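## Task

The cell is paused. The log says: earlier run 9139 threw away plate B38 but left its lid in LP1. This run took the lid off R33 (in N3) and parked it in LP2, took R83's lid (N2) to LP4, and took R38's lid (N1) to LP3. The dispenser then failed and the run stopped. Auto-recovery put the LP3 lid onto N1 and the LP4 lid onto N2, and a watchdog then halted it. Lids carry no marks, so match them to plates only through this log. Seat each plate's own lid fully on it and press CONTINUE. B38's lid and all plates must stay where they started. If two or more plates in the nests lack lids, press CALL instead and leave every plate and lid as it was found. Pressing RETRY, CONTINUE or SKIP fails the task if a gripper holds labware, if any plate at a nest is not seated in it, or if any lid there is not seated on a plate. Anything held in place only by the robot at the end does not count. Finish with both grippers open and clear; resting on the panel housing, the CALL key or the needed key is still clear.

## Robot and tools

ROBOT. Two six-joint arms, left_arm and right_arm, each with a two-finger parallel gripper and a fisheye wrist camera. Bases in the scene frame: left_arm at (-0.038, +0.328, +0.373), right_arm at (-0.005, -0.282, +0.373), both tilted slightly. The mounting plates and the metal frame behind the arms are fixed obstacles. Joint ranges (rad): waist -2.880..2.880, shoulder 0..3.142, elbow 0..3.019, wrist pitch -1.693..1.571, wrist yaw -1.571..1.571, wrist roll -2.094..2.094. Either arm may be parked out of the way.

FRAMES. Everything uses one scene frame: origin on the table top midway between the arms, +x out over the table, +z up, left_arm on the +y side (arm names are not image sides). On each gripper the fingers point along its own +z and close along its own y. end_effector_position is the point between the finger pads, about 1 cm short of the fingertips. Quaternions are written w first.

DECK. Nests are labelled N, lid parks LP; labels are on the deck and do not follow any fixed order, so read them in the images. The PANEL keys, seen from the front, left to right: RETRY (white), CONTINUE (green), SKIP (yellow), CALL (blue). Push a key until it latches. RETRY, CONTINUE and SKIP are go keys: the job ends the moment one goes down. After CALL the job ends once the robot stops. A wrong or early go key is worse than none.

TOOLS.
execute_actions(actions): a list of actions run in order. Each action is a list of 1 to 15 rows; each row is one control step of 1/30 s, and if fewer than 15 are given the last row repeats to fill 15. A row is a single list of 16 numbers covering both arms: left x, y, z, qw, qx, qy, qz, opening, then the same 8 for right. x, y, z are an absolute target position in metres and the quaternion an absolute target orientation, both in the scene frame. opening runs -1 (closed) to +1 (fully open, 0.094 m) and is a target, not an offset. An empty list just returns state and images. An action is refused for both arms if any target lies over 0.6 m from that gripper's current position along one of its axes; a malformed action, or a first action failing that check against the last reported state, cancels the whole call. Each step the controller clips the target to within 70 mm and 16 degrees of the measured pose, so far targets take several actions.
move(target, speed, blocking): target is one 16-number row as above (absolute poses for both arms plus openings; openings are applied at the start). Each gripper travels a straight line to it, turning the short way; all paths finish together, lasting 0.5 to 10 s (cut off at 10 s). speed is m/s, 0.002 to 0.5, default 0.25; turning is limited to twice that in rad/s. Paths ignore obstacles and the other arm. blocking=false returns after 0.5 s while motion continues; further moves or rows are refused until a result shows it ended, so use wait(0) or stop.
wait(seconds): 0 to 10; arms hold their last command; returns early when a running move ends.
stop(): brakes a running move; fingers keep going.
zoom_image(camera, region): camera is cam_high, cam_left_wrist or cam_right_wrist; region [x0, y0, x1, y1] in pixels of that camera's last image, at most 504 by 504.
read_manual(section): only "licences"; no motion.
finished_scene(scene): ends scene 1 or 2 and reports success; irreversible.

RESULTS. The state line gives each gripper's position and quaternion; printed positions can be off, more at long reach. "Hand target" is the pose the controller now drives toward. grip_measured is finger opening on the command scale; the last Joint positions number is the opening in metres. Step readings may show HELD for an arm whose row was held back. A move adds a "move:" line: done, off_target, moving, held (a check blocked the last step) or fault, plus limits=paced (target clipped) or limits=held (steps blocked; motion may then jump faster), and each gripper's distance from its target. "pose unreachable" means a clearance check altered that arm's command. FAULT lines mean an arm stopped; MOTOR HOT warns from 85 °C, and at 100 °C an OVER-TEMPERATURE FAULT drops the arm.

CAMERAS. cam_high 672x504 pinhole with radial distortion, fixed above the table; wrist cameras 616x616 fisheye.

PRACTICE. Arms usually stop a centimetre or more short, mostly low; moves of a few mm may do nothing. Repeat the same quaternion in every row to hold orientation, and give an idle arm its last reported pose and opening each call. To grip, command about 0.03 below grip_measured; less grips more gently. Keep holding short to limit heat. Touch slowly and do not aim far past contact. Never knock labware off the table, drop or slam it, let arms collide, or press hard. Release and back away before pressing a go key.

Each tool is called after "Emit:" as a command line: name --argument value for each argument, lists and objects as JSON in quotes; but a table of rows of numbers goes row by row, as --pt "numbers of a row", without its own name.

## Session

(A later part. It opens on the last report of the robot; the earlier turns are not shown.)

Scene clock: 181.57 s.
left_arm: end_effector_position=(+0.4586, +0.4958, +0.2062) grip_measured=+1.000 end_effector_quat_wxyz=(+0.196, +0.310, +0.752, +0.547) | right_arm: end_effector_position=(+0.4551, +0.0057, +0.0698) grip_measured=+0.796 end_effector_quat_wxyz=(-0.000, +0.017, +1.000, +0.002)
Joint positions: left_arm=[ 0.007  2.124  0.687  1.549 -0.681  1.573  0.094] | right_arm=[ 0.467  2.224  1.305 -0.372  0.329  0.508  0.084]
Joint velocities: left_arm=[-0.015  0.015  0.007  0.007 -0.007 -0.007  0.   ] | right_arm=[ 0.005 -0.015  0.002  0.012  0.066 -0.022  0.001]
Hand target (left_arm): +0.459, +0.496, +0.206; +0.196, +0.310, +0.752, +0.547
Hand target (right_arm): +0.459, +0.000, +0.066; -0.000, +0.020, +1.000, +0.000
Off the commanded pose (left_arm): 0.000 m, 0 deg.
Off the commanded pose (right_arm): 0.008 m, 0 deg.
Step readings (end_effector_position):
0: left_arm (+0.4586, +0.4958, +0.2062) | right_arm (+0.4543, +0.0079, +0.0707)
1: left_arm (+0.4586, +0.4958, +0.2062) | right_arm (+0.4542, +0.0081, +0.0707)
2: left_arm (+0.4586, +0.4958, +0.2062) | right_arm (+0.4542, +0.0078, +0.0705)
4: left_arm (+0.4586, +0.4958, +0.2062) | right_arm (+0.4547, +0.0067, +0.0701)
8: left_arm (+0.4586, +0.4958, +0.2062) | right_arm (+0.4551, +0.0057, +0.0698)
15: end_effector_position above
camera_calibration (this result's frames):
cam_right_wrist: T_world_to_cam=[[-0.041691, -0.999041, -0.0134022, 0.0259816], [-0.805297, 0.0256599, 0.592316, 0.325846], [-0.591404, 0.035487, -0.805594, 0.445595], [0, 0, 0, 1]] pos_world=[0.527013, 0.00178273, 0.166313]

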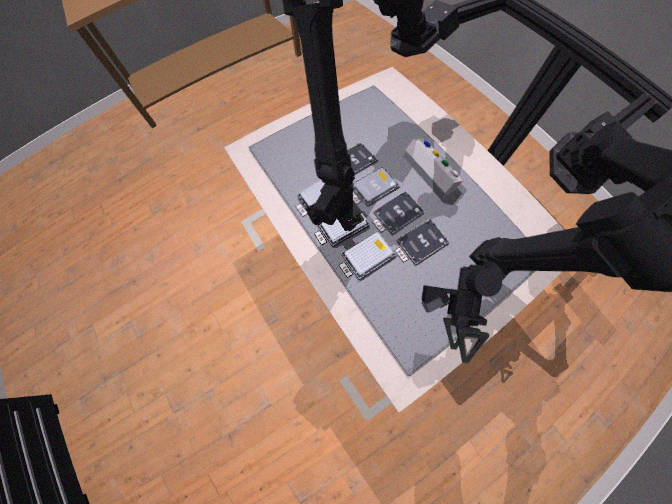

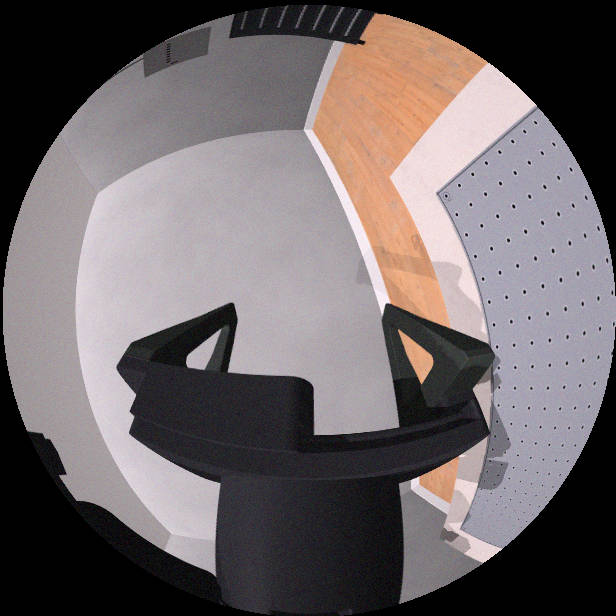

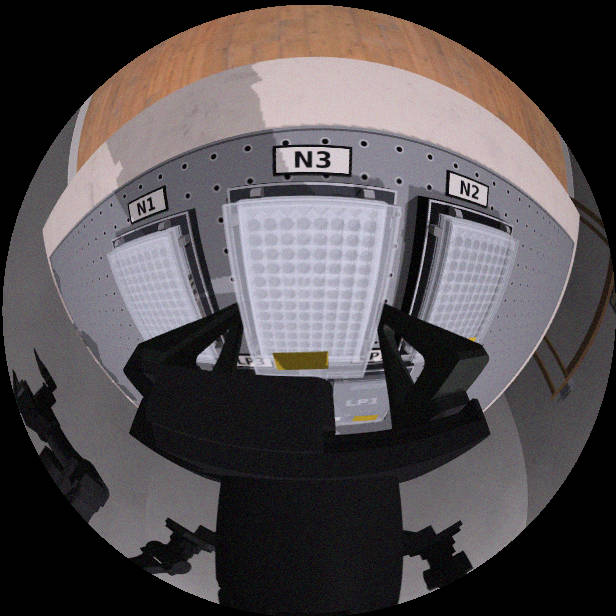

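Emit:
execute_actions --actions '[[[0.4586,0.4958,0.2062,0.196,0.310,0.752,0.547,1,0.469,-0.002,0.055,0.0,0.021,1,0,0.76],[0.4586,0.4958,0.2062,0.196,0.310,0.752,0.547,1,0.469,-0.002,0.055,0.0,0.021,1,0,0.76],[0.4586,0.4958,0.2062,0.196,0.310,0.752,0.547,1,0.469,-0.002,0.055,0.0,0.021,1,0,0.76],[0.4586,0.4958,0.2062,0.196,0.310,0.752,0.547,1,0.461,0.0026,0.063,0.0,0.02,1,0,0.76]]]'

Emit:
zoom_image --camera "cam_right_wrist" --region '[200, 165, 420, 385]'

Scene clock: 216.23 s.
left_arm: end_effector_position=(+0.4586, +0.4958, +0.2062) grip_measured=+1.000 end_effector_quat_wxyz=(+0.196, +0.310, +0.752, +0.547) | right_arm: end_effector_position=(+0.4578, +0.0069, +0.0688) grip_measured=+0.796 end_effector_quat_wxyz=(+0.001, +0.016, +1.000, +0.003)
Joint positions: left_arm=[ 0.007  2.124  0.687  1.549 -0.681  1.573  0.094] | right_arm=[ 0.466  2.228  1.313 -0.372  0.329  0.504  0.084]
Joint velocities: left_arm=[-0.034 -0.005 -0.007 -0.007 -0.051  0.037  0.   ] | right_arm=[-0.015 -0.015 -0.007 -0.002  0.022  0.037 -0.001]
Hand target (left_arm): +0.459, +0.496, +0.206; +0.196, +0.310, +0.752, +0.547
Hand target (right_arm): +0.461, +0.003, +0.063; -0.000, +0.020, +1.000, -0.000
Off the commanded pose (left_arm): 0.000 m, 0 deg.
Off the commanded pose (right_arm): 0.008 m, 1 deg.
Step readings (end_effector_position):
0: left_arm (+0.4586, +0.4958, +0.2062) | right_arm (+0.4551, +0.0057, +0.0698)
1: left_arm (+0.4586, +0.4958, +0.2062) | right_arm (+0.4553, +0.0058, +0.0697)
2: left_arm (+0.4586, +0.4958, +0.2062) | right_arm (+0.4562, +0.0062, +0.0693)
4: left_arm (+0.4586, +0.4958, +0.2062) | right_arm (+0.4578, +0.0069, +0.0688)
8: left_arm (+0.4586, +0.4958, +0.2062) | right_arm (+0.4578, +0.0069, +0.0688)
15: end_effector_position above
camera_calibration (this result's frames):
cam_right_wrist: T_world_to_cam=[[-0.0393912, -0.999113, -0.0148724, 0.0263401], [-0.80719, 0.0230443, 0.589842, 0.329616], [-0.588976, 0.0352394, -0.807382, 0.44534], [0, 0, 0, 1]] pos_world=[0.529395, 0.00302742, 0.16553]

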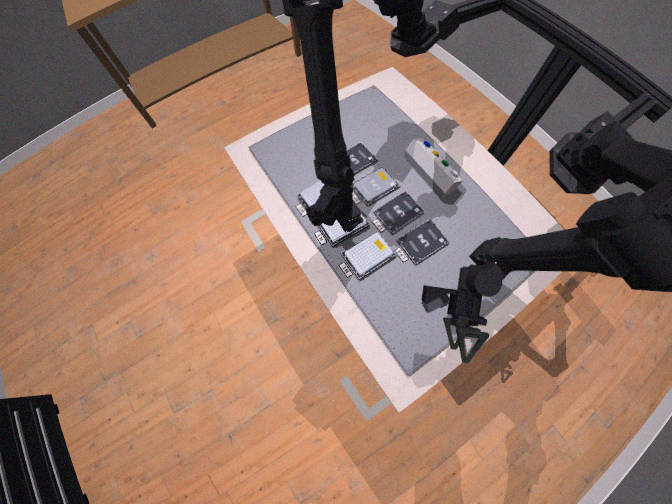

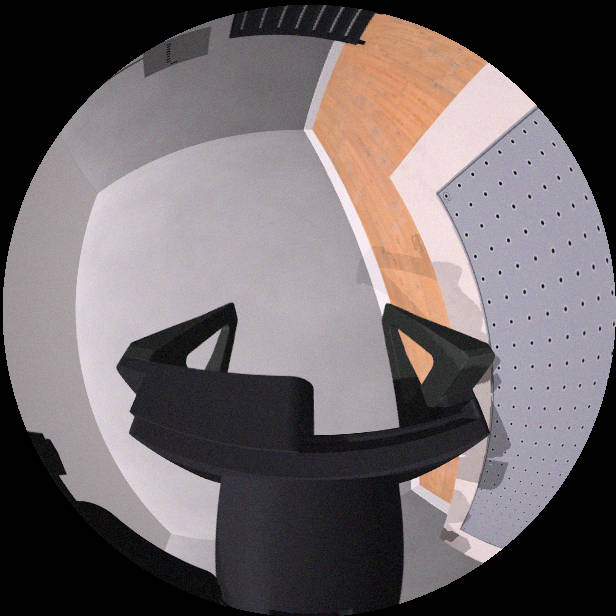

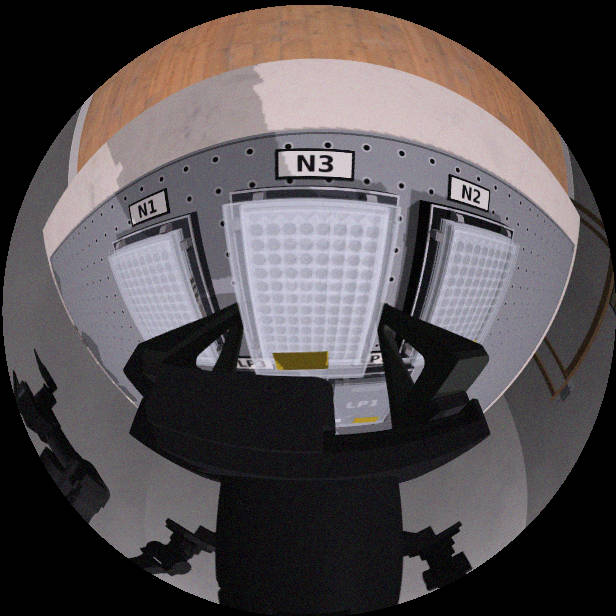

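Region (200, 165, 420, 385) of cam_right_wrist's 616x616 image, scaled by 2.291, with more detail than that image has.

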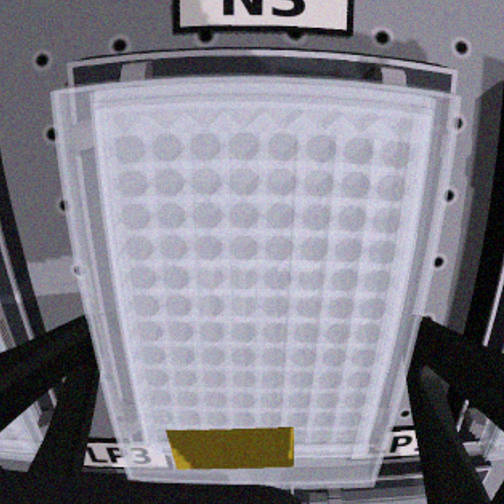

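Emit:
execute_actions --actions '[[[0.4586,0.4958,0.2062,0.196,0.310,0.752,0.547,1,0.4653,-0.005,0.048,0.0,0.034,1,0,0.76],[0.4586,0.4958,0.2062,0.196,0.310,0.752,0.547,1,0.4653,-0.005,0.048,0.0,0.034,1,0,0.76],[0.4586,0.4958,0.2062,0.196,0.310,0.752,0.547,1,0.4653,-0.005,0.048,0.0,0.034,1,0,0.76],[0.4586,0.4958,0.2062,0.196,0.310,0.752,0.547,1,0.460,0.002,0.061,0.0,0.025,1,0,0.76]]]'

Emit:
zoom_image --camera "cam_right_wrist" --region '[200, 165, 420, 385]'

Scene clock: 226.13 s.
left_arm: end_effector_position=(+0.4586, +0.4958, +0.2062) grip_measured=+1.000 end_effector_quat_wxyz=(+0.196, +0.310, +0.752, +0.547) | right_arm: end_effector_position=(+0.4577, +0.0065, +0.0662) grip_measured=+0.796 end_effector_quat_wxyz=(+0.002, +0.017, +1.000, +0.003)
Joint positions: left_arm=[ 0.007  2.124  0.687  1.549 -0.681  1.573  0.094] | right_arm=[ 0.464  2.233  1.314 -0.366  0.328  0.504  0.084]
Joint velocities: left_arm=[-0.015 -0.005  0.012 -0.012 -0.051 -0.066  0.   ] | right_arm=[ 0.005 -0.005 -0.012 -0.012  0.022 -0.037 -0.001]
Hand target (left_arm): +0.459, +0.496, +0.206; +0.196, +0.310, +0.752, +0.547
Hand target (right_arm): +0.460, +0.002, +0.061; -0.000, +0.025, +1.000, -0.000
Off the commanded pose (left_arm): 0.000 m, 0 deg.
Off the commanded pose (right_arm): 0.007 m, 1 deg.
Step readings (end_effector_position):
0: left_arm (+0.4586, +0.4958, +0.2062) | right_arm (+0.4578, +0.0069, +0.0688)
1: left_arm (+0.4586, +0.4958, +0.2062) | right_arm (+0.4577, +0.0069, +0.0683)
2: left_arm (+0.4586, +0.4958, +0.2062) | right_arm (+0.4579, +0.0068, +0.0676)
4: left_arm (+0.4586, +0.4958, +0.2062) | right_arm (+0.4579, +0.0065, +0.0664)
8: left_arm (+0.4586, +0.4958, +0.2062) | right_arm (+0.4577, +0.0065, +0.0662)
15: end_effector_position above
camera_calibration (this result's frames):
cam_right_wrist: T_world_to_cam=[[-0.0420733, -0.998983, -0.0161853, 0.0272352], [-0.807458, 0.0244574, 0.589418, 0.331249], [-0.588423, 0.0378677, -0.807666, 0.443039], [0, 0, 0, 1]] pos_world=[0.52931, 0.00232911, 0.163024]

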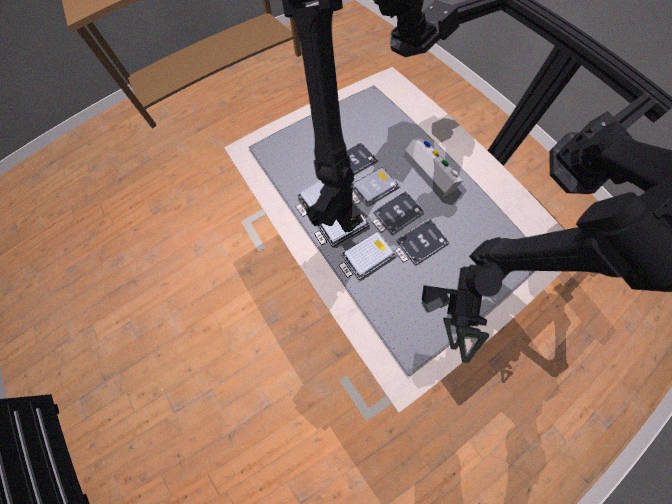

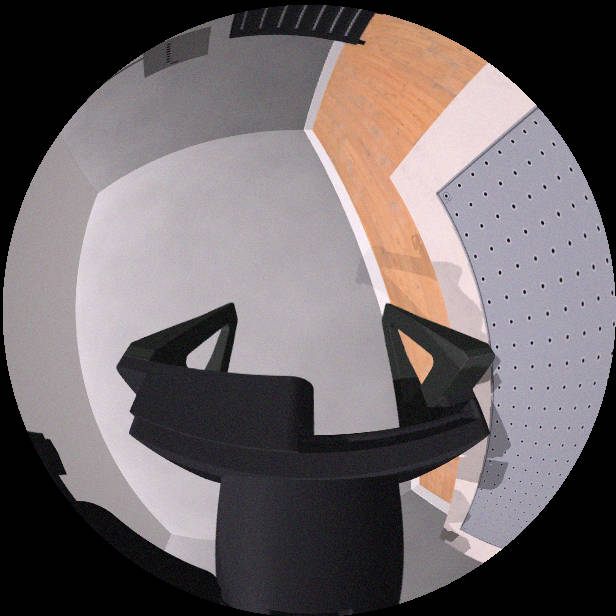

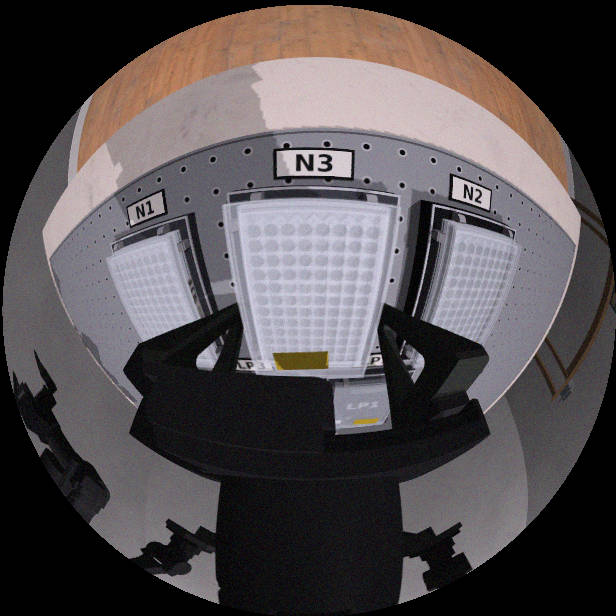

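Region (200, 165, 420, 385) of cam_right_wrist's 616x616 image, scaled by 2.291, with more detail than that image has.

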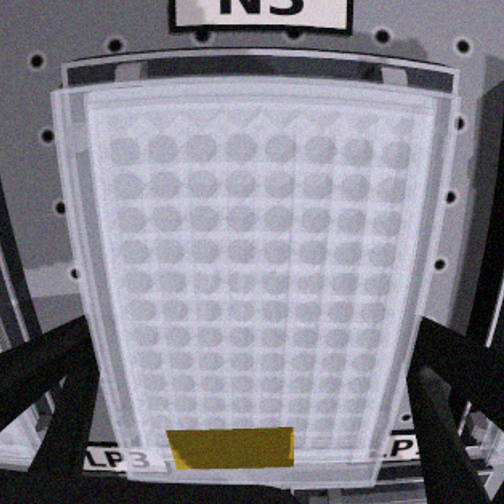

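Emit:
execute_actions --actions '[[[0.4586,0.4958,0.2062,0.196,0.310,0.752,0.547,1,0.452,-0.001,0.059,0.0,0.025,1,0,0.76],[0.4586,0.4958,0.2062,0.196,0.310,0.752,0.547,1,0.452,-0.001,0.059,0.0,0.025,1,0,0.76],[0.4586,0.4958,0.2062,0.196,0.310,0.752,0.547,1,0.452,-0.001,0.059,0.0,0.025,1,0,0.76],[0.4586,0.4958,0.2062,0.196,0.310,0.752,0.547,1,0.452,-0.001,0.059,0.0,0.025,1,0,0.76],[0.4586,0.4958,0.2062,0.196,0.310,0.752,0.547,1,0.458,0.001,0.061,0.0,0.025,1,0,0.76]]]'

Emit:
zoom_image --camera "cam_right_wrist" --region '[200, 165, 420, 385]'

Scene clock: 236.93 s.
left_arm: end_effector_position=(+0.4586, +0.4958, +0.2062) grip_measured=+1.000 end_effector_quat_wxyz=(+0.196, +0.310, +0.752, +0.547) | right_arm: end_effector_position=(+0.4560, +0.0059, +0.0654) grip_measured=+0.796 end_effector_quat_wxyz=(+0.002, +0.017, +1.000, +0.004)
Joint positions: left_arm=[ 0.007  2.124  0.687  1.549 -0.681  1.573  0.094] | right_arm=[ 0.464  2.233  1.308 -0.358  0.328  0.504  0.084]
Joint velocities: left_arm=[-0.005 -0.015  0.012 -0.017 -0.066 -0.051  0.   ] | right_arm=[-0.005 -0.015  0.007 -0.002 -0.051 -0.051 -0.   ]
Hand target (left_arm): +0.459, +0.496, +0.206; +0.196, +0.310, +0.752, +0.547
Hand target (right_arm): +0.458, +0.001, +0.061; -0.000, +0.025, +1.000, -0.000
Off the commanded pose (left_arm): 0.000 m, 0 deg.
Off the commanded pose (right_arm): 0.007 m, 1 deg.
Step readings (end_effector_position):
0: left_arm (+0.4586, +0.4958, +0.2062) | right_arm (+0.4577, +0.0065, +0.0662)
1: left_arm (+0.4586, +0.4958, +0.2062) | right_arm (+0.4575, +0.0065, +0.0661)
2: left_arm (+0.4586, +0.4958, +0.2062) | right_arm (+0.4573, +0.0064, +0.0659)
4: left_arm (+0.4586, +0.4958, +0.2062) | right_arm (+0.4560, +0.0059, +0.0654)
8: left_arm (+0.4586, +0.4958, +0.2062) | right_arm (+0.4560, +0.0059, +0.0654)
15: end_effector_position above
camera_calibration (this result's frames):
cam_right_wrist: T_world_to_cam=[[-0.0425486, -0.998952, -0.0168944, 0.0268323], [-0.808203, 0.0244729, 0.588396, 0.330733], [-0.587365, 0.0386895, -0.808397, 0.440957], [0, 0, 0, 1]] pos_world=[0.527444, 0.00164978, 0.16232]

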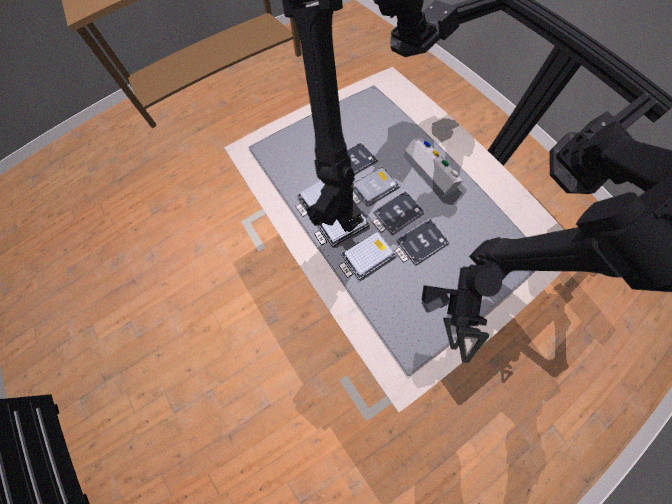

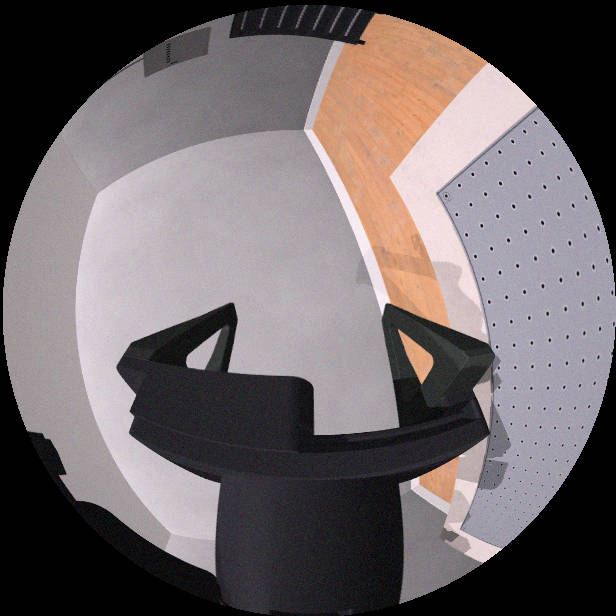

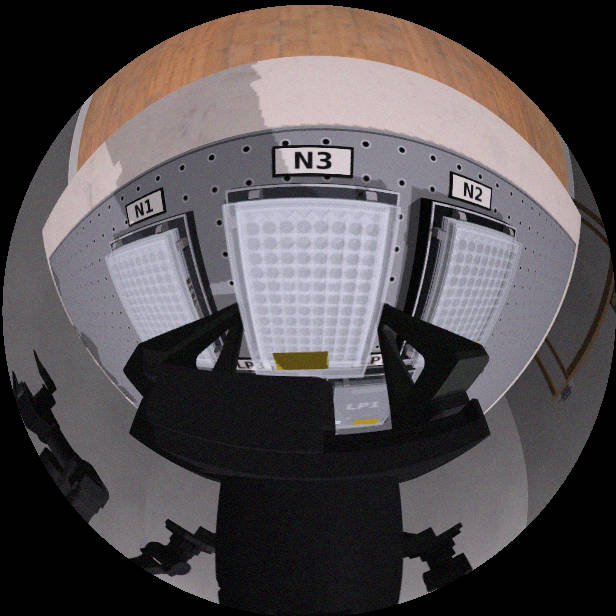

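Region (200, 165, 420, 385) of cam_right_wrist's 616x616 image, scaled by 2.291, with more detail than that image has.

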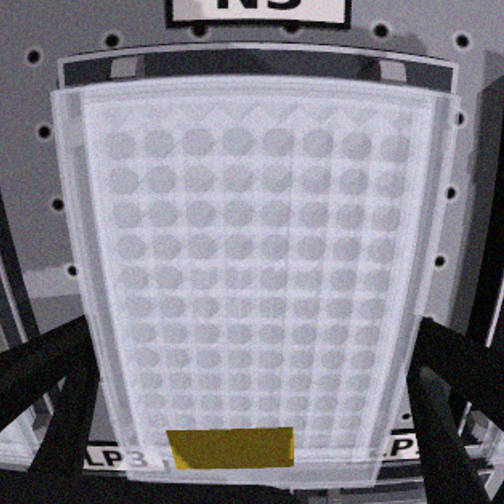

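Emit:
execute_actions --actions '[[[0.4586,0.4958,0.2062,0.196,0.310,0.752,0.547,1,0.4615,-0.006,0.045,-0.003,0.034,1,0,0.76],[0.4586,0.4958,0.2062,0.196,0.310,0.752,0.547,1,0.4615,-0.006,0.045,-0.003,0.034,1,0,0.76],[0.4586,0.4958,0.2062,0.196,0.310,0.752,0.547,1,0.4615,-0.006,0.045,-0.003,0.034,1,0,0.76],[0.4586,0.4958,0.2062,0.196,0.310,0.752,0.547,1,0.458,0.001,0.058,0.0,0.025,1,0,0.76]]]'

Emit:
zoom_image --camera "cam_right_wrist" --region '[200, 165, 420, 385]'

Scene clock: 243.90 s.
left_arm: end_effector_position=(+0.4586, +0.4958, +0.2062) grip_measured=+1.000 end_effector_quat_wxyz=(+0.196, +0.310, +0.752, +0.547) | right_arm: end_effector_position=(+0.4551, +0.0052, +0.0630) grip_measured=+0.796 end_effector_quat_wxyz=(+0.000, +0.018, +1.000, +0.003)
Joint positions: left_arm=[ 0.007  2.124  0.687  1.549 -0.681  1.573  0.094] | right_arm=[ 0.462  2.238  1.31  -0.358  0.325  0.504  0.084]
Joint velocities: left_arm=[-0.015  0.015  0.007 -0.002 -0.007 -0.022  0.   ] | right_arm=[-0.015  0.005 -0.007 -0.017  0.037 -0.022 -0.   ]
Hand target (left_arm): +0.459, +0.496, +0.206; +0.196, +0.310, +0.752, +0.547
Hand target (right_arm): +0.458, +0.001, +0.058; +0.000, +0.025, +1.000, -0.000
Off the commanded pose (left_arm): 0.000 m, 0 deg.
Off the commanded pose (right_arm): 0.007 m, 1 deg.
Step readings (end_effector_position):
0: left_arm (+0.4586, +0.4958, +0.2062) | right_arm (+0.4560, +0.0059, +0.0654)
1: left_arm (+0.4586, +0.4958, +0.2062) | right_arm (+0.4556, +0.0059, +0.0650)
2: left_arm (+0.4586, +0.4958, +0.2062) | right_arm (+0.4556, +0.0058, +0.0644)
4: left_arm (+0.4586, +0.4958, +0.2062) | right_arm (+0.4552, +0.0054, +0.0632)
8: left_arm (+0.4586, +0.4958, +0.2062) | right_arm (+0.4551, +0.0053, +0.0630)
15: end_effector_position above
camera_calibration (this result's frames):
cam_right_wrist: T_world_to_cam=[[-0.0436876, -0.998908, -0.0165688, 0.0265434], [-0.805842, 0.0254312, 0.591585, 0.330191], [-0.590517, 0.0391968, -0.806072, 0.439782], [0, 0, 0, 1]] pos_world=[0.52694, 0.000879267, 0.1596]

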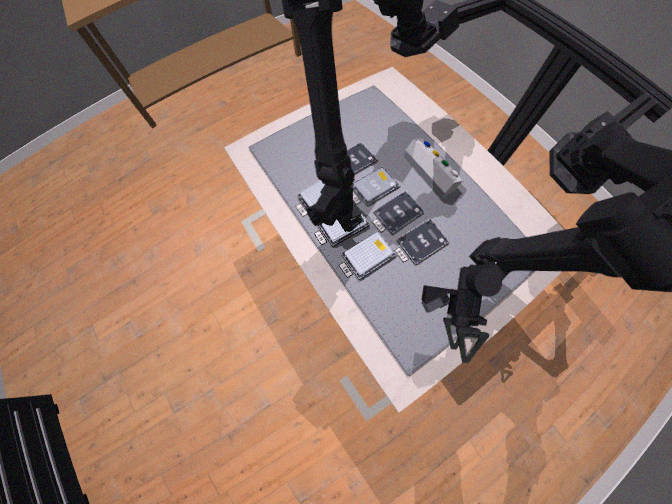

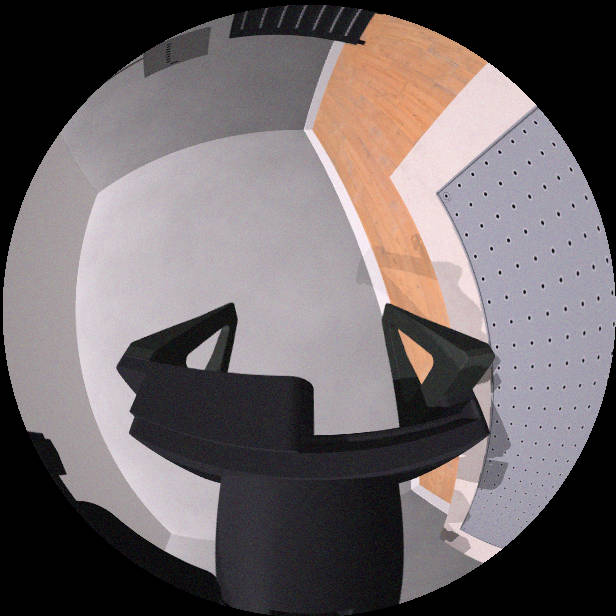

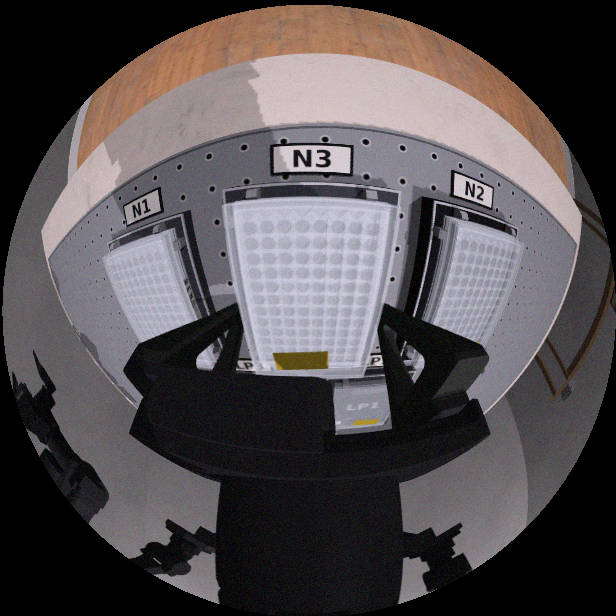

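Region (200, 165, 420, 385) of cam_right_wrist's 616x616 image, scaled by 2.291, with more detail than that image has.

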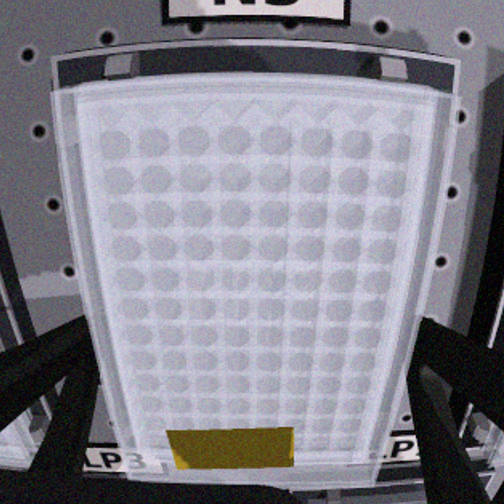

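Emit:
execute_actions --actions '[[[0.4586,0.4958,0.2062,0.196,0.310,0.752,0.547,1,0.463,-0.004,0.043,0,0.032,1,0,0.76],[0.4586,0.4958,0.2062,0.196,0.310,0.752,0.547,1,0.463,-0.004,0.043,0,0.032,1,0,0.76],[0.4586,0.4958,0.2062,0.196,0.310,0.752,0.547,1,0.463,-0.004,0.043,0,0.032,1,0,0.76],[0.4586,0.4958,0.2062,0.196,0.310,0.752,0.547,1,0.463,-0.004,0.043,0,0.032,1,0,0.76],[0.4586,0.4958,0.2062,0.196,0.310,0.752,0.547,1,0.458,0.001,0.055,0.0,0.025,1,0,0.76]]]'

Emit:
zoom_image --camera "cam_right_wrist" --region '[200, 165, 420, 385]'

Scene clock: 250.37 s.
left_arm: end_effector_position=(+0.4586, +0.4958, +0.2062) grip_measured=+1.000 end_effector_quat_wxyz=(+0.196, +0.310, +0.752, +0.547) | right_arm: end_effector_position=(+0.4548, +0.0056, +0.0596) grip_measured=+0.796 end_effector_quat_wxyz=(-0.000, +0.018, +1.000, +0.003)
Joint positions: left_arm=[ 0.007  2.124  0.687  1.549 -0.681  1.573  0.094] | right_arm=[ 0.46   2.246  1.315 -0.356  0.325  0.504  0.084]
Joint velocities: left_arm=[ 0.005 -0.015 -0.012 -0.002  0.007 -0.066  0.   ] | right_arm=[-0.024 -0.005 -0.012 -0.002 -0.022  0.022 -0.   ]
Hand target (left_arm): +0.459, +0.496, +0.206; +0.196, +0.310, +0.752, +0.547
Hand target (right_arm): +0.458, +0.001, +0.055; +0.000, +0.025, +1.000, -0.000
Off the commanded pose (left_arm): 0.000 m, 0 deg.
Off the commanded pose (right_arm): 0.007 m, 1 deg.
Step readings (end_effector_position):
0: left_arm (+0.4586, +0.4958, +0.2062) | right_arm (+0.4551, +0.0052, +0.0630)
1: left_arm (+0.4586, +0.4958, +0.2062) | right_arm (+0.4549, +0.0053, +0.0626)
2: left_arm (+0.4586, +0.4958, +0.2062) | right_arm (+0.4551, +0.0056, +0.0620)
4: left_arm (+0.4586, +0.4958, +0.2062) | right_arm (+0.4550, +0.0056, +0.0598)
8: left_arm (+0.4586, +0.4958, +0.2062) | right_arm (+0.4548, +0.0056, +0.0596)
15: end_effector_position above
camera_calibration (this result's frames):
cam_right_wrist: T_world_to_cam=[[-0.0444918, -0.998885, -0.0157629, 0.0271418], [-0.805336, 0.0265253, 0.592225, 0.331699], [-0.591146, 0.0390436, -0.805619, 0.437116], [0, 0, 0, 1]] pos_world=[0.526736, 0.00124659, 0.156136]

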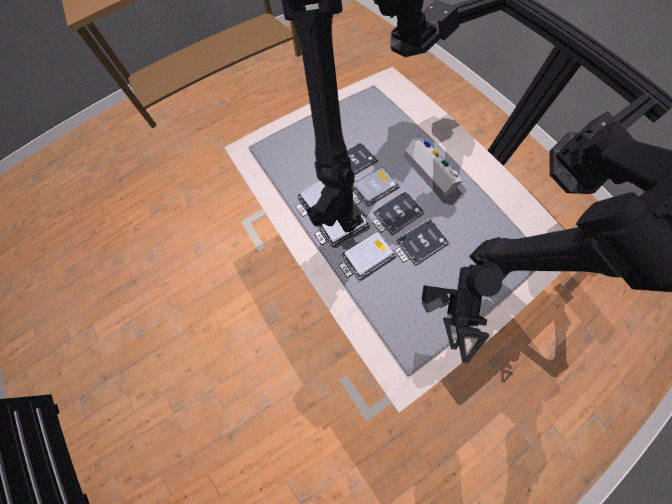

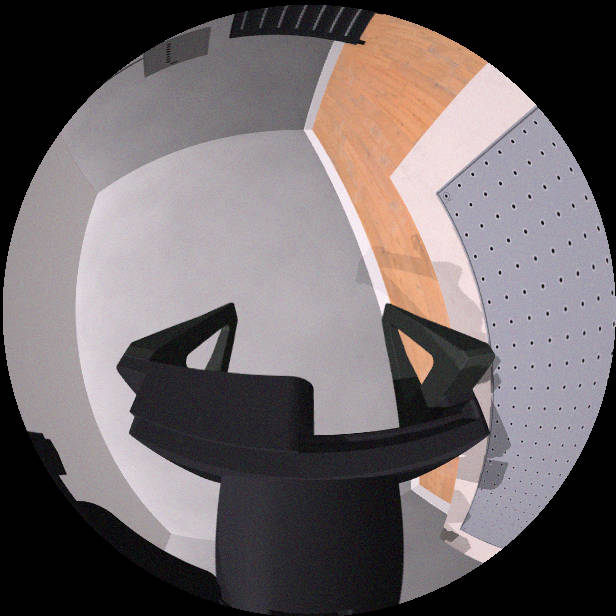

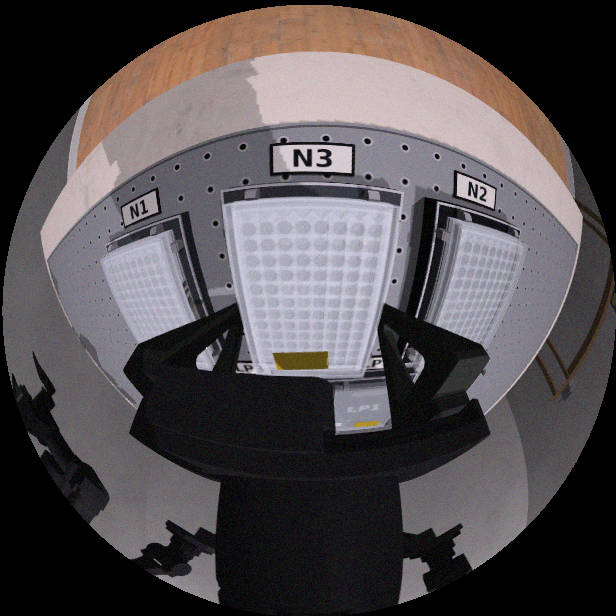

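Region (200, 165, 420, 385) of cam_right_wrist's 616x616 image, scaled by 2.291, with more detail than that image has.

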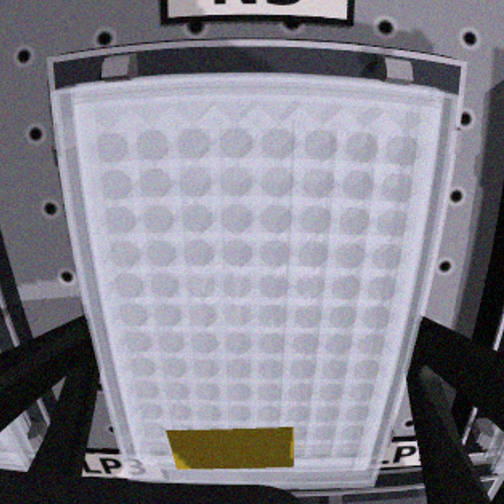

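Nice vertical. Repeat.

Emit:
execute_actions --actions '[[[0.4586,0.4958,0.2062,0.196,0.310,0.752,0.547,1,0.463,-0.005,0.0395,0,0.032,1,0,0.76],[0.4586,0.4958,0.2062,0.196,0.310,0.752,0.547,1,0.463,-0.005,0.0395,0,0.032,1,0,0.76],[0.4586,0.4958,0.2062,0.196,0.310,0.752,0.547,1,0.463,-0.005,0.0395,0,0.032,1,0,0.76],[0.4586,0.4958,0.2062,0.196,0.310,0.752,0.547,1,0.463,-0.005,0.0395,0,0.032,1,0,0.76],[0.4586,0.4958,0.2062,0.196,0.310,0.752,0.547,1,0.458,0.001,0.0515,0.0,0.025,1,0,0.76]]]'

Emit:
zoom_image --camera "cam_right_wrist" --region '[200, 165, 420, 385]'

Scene clock: 255.77 s.
left_arm: end_effector_position=(+0.4586, +0.4958, +0.2062) grip_measured=+1.000 end_effector_quat_wxyz=(+0.196, +0.310, +0.752, +0.547) | right_arm: end_effector_position=(+0.4538, +0.0053, +0.0562) grip_measured=+0.796 end_effector_quat_wxyz=(-0.001, +0.019, +1.000, +0.003)
Joint positions: left_arm=[ 0.007  2.124  0.687  1.549 -0.681  1.573  0.094] | right_arm=[ 0.459  2.253  1.317 -0.351  0.325  0.504  0.084]
Joint velocities: left_arm=[ 0.015 -0.024 -0.007 -0.007 -0.022 -0.066  0.   ] | right_arm=[ 0.005 -0.005 -0.022  0.007 -0.066  0.007 -0.001]
Hand target (left_arm): +0.459, +0.496, +0.206; +0.196, +0.310, +0.752, +0.547
Hand target (right_arm): +0.458, +0.001, +0.052; -0.000, +0.025, +1.000, +0.000
Off the commanded pose (left_arm): 0.000 m, 0 deg.
Off the commanded pose (right_arm): 0.008 m, 1 deg.
Step readings (end_effector_position):
0: left_arm (+0.4586, +0.4958, +0.2062) | right_arm (+0.4548, +0.0056, +0.0596)
1: left_arm (+0.4586, +0.4958, +0.2062) | right_arm (+0.4546, +0.0056, +0.0592)
2: left_arm (+0.4586, +0.4958, +0.2062) | right_arm (+0.4547, +0.0057, +0.0586)
4: left_arm (+0.4586, +0.4958, +0.2062) | right_arm (+0.4539, +0.0053, +0.0564)
8: left_arm (+0.4586, +0.4958, +0.2062) | right_arm (+0.4538, +0.0053, +0.0562)
15: end_effector_position above
camera_calibration (this result's frames):
cam_right_wrist: T_world_to_cam=[[-0.0456447, -0.998843, -0.0151389, 0.0272902], [-0.804683, 0.0277835, 0.593054, 0.332528], [-0.591947, 0.0392518, -0.80502, 0.434167], [0, 0, 0, 1]] pos_world=[0.525829, 0.000977964, 0.152719]

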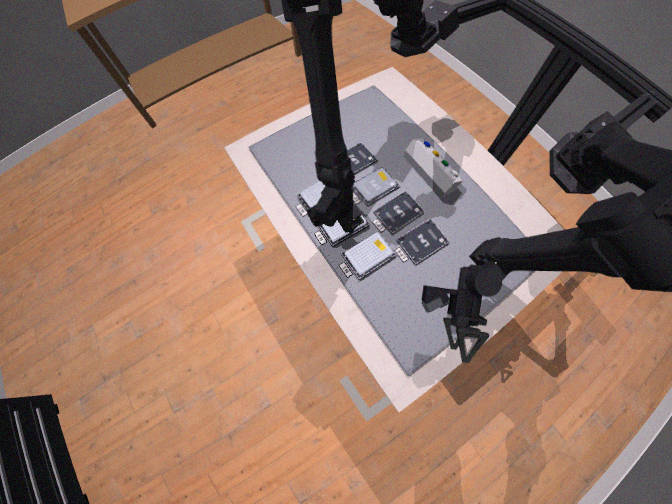

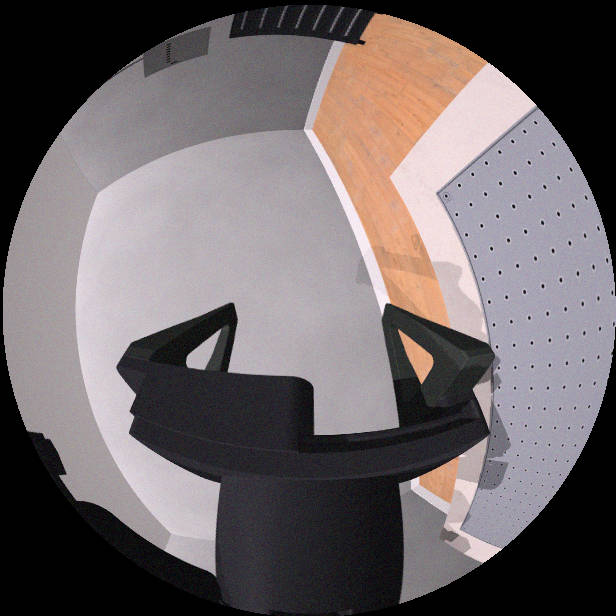

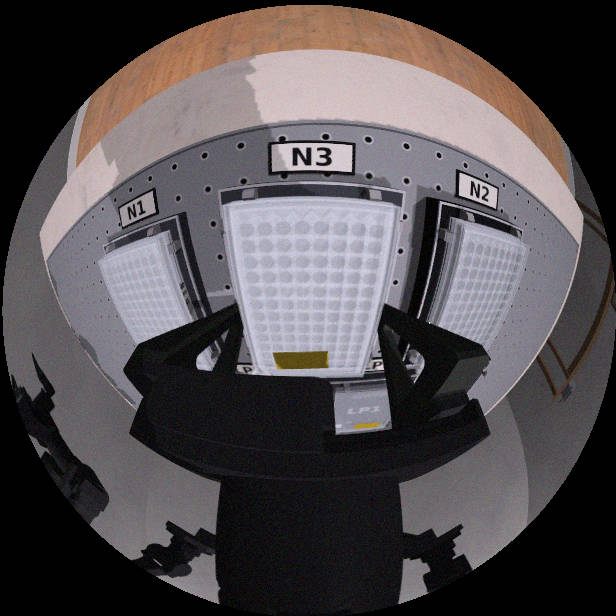

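Region (200, 165, 420, 385) of cam_right_wrist's 616x616 image, scaled by 2.291, with more detail than that image has.

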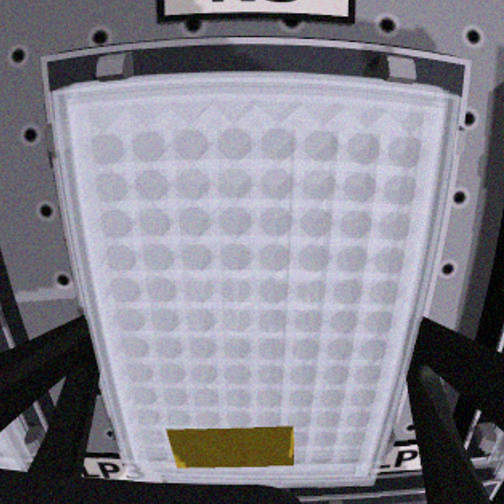

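Emit:
execute_actions --actions '[[[0.4586,0.4958,0.2062,0.196,0.310,0.752,0.547,1,0.464,-0.004,0.037,0,0.032,1,0,0.76],[0.4586,0.4958,0.2062,0.196,0.310,0.752,0.547,1,0.464,-0.004,0.037,0,0.032,1,0,0.76],[0.4586,0.4958,0.2062,0.196,0.310,0.752,0.547,1,0.464,-0.004,0.037,0,0.032,1,0,0.76],[0.4586,0.4958,0.2062,0.196,0.310,0.752,0.547,1,0.464,-0.004,0.037,0,0.032,1,0,0.76],[0.4586,0.4958,0.2062,0.196,0.310,0.752,0.547,1,0.458,0.001,0.0485,0.0,0.025,1,0,0.76]]]'

Emit:
zoom_image --camera "cam_right_wrist" --region '[200, 165, 420, 385]'

Scene clock: 264.13 s.
left_arm: end_effector_position=(+0.4586, +0.4958, +0.2062) grip_measured=+1.000 end_effector_quat_wxyz=(+0.196, +0.310, +0.752, +0.547) | right_arm: end_effector_position=(+0.4544, +0.0056, +0.0562) grip_measured=+0.796 end_effector_quat_wxyz=(-0.000, +0.019, +1.000, +0.003)
Joint positions: left_arm=[ 0.007  2.124  0.687  1.549 -0.681  1.573  0.094] | right_arm=[ 0.459  2.254  1.318 -0.351  0.325  0.504  0.084]
Joint velocities: left_arm=[ 0.005 -0.005  0.002 -0.002  0.051 -0.037  0.   ] | right_arm=[-0.015 -0.005 -0.007  0.002  0.007 -0.066 -0.001]
Hand target (left_arm): +0.459, +0.496, +0.206; +0.196, +0.310, +0.752, +0.547
Hand target (right_arm): +0.458, +0.001, +0.049; +0.000, +0.025, +1.000, -0.000
Off the commanded pose (left_arm): 0.000 m, 0 deg.
Off the commanded pose (right_arm): 0.010 m, 1 deg.
Step readings (end_effector_position):
0: left_arm (+0.4586, +0.4958, +0.2062) | right_arm (+0.4538, +0.0053, +0.0562)
1: left_arm (+0.4586, +0.4958, +0.2062) | right_arm (+0.4544, +0.0056, +0.0562)
2: left_arm (+0.4586, +0.4958, +0.2062) | right_arm (+0.4544, +0.0056, +0.0562)
4: left_arm (+0.4586, +0.4958, +0.2062) | right_arm (+0.4544, +0.0056, +0.0562)
8: left_arm (+0.4586, +0.4958, +0.2062) | right_arm (+0.4544, +0.0056, +0.0562)
15: end_effector_position above
camera_calibration (this result's frames):
cam_right_wrist: T_world_to_cam=[[-0.0460007, -0.998819, -0.0156695, 0.027787], [-0.805246, 0.0277938, 0.592289, 0.333268], [-0.591154, 0.0398635, -0.805573, 0.434115], [0, 0, 0, 1]] pos_world=[0.52627, 0.00118603, 0.152756]

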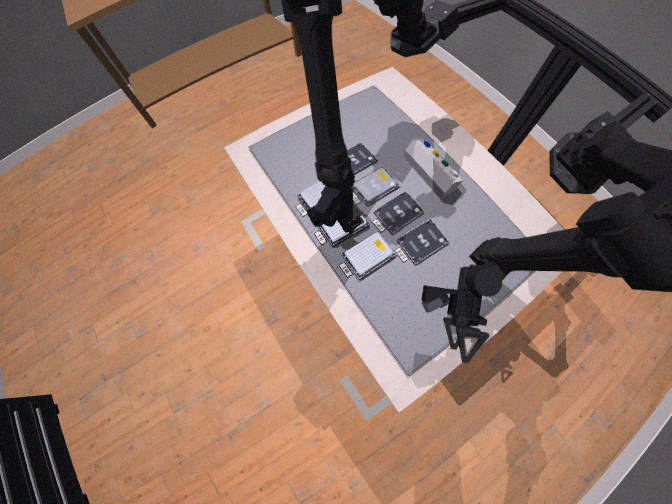

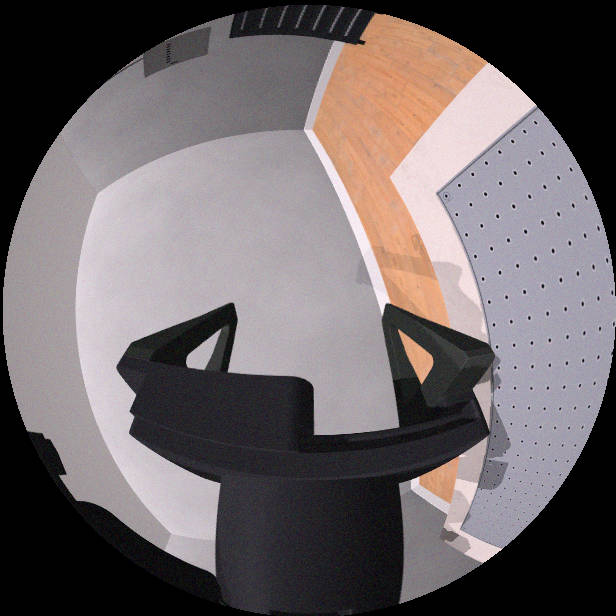

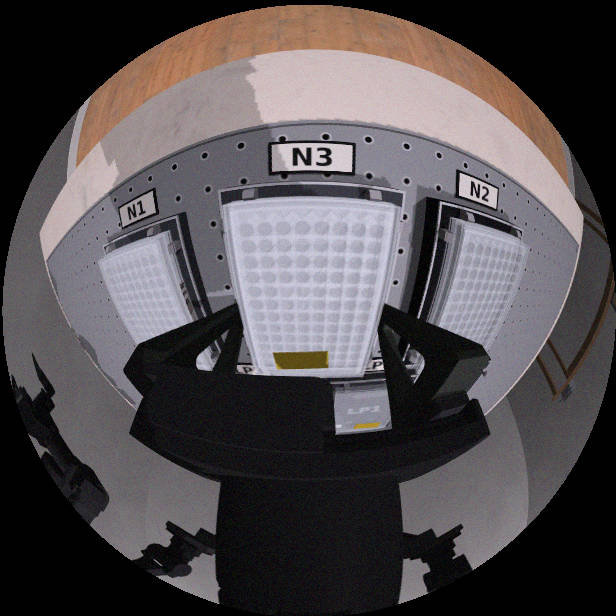

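Region (200, 165, 420, 385) of cam_right_wrist's 616x616 image, scaled by 2.291, with more detail than that image has.

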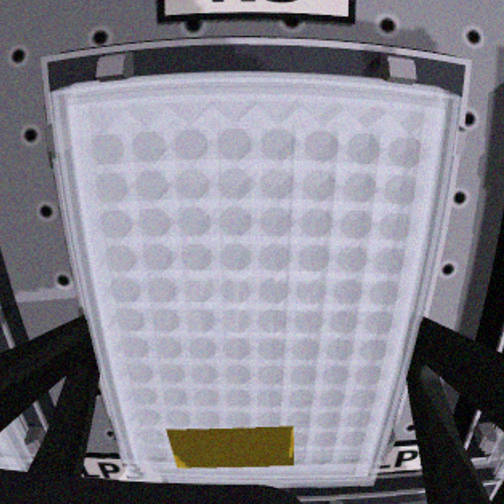

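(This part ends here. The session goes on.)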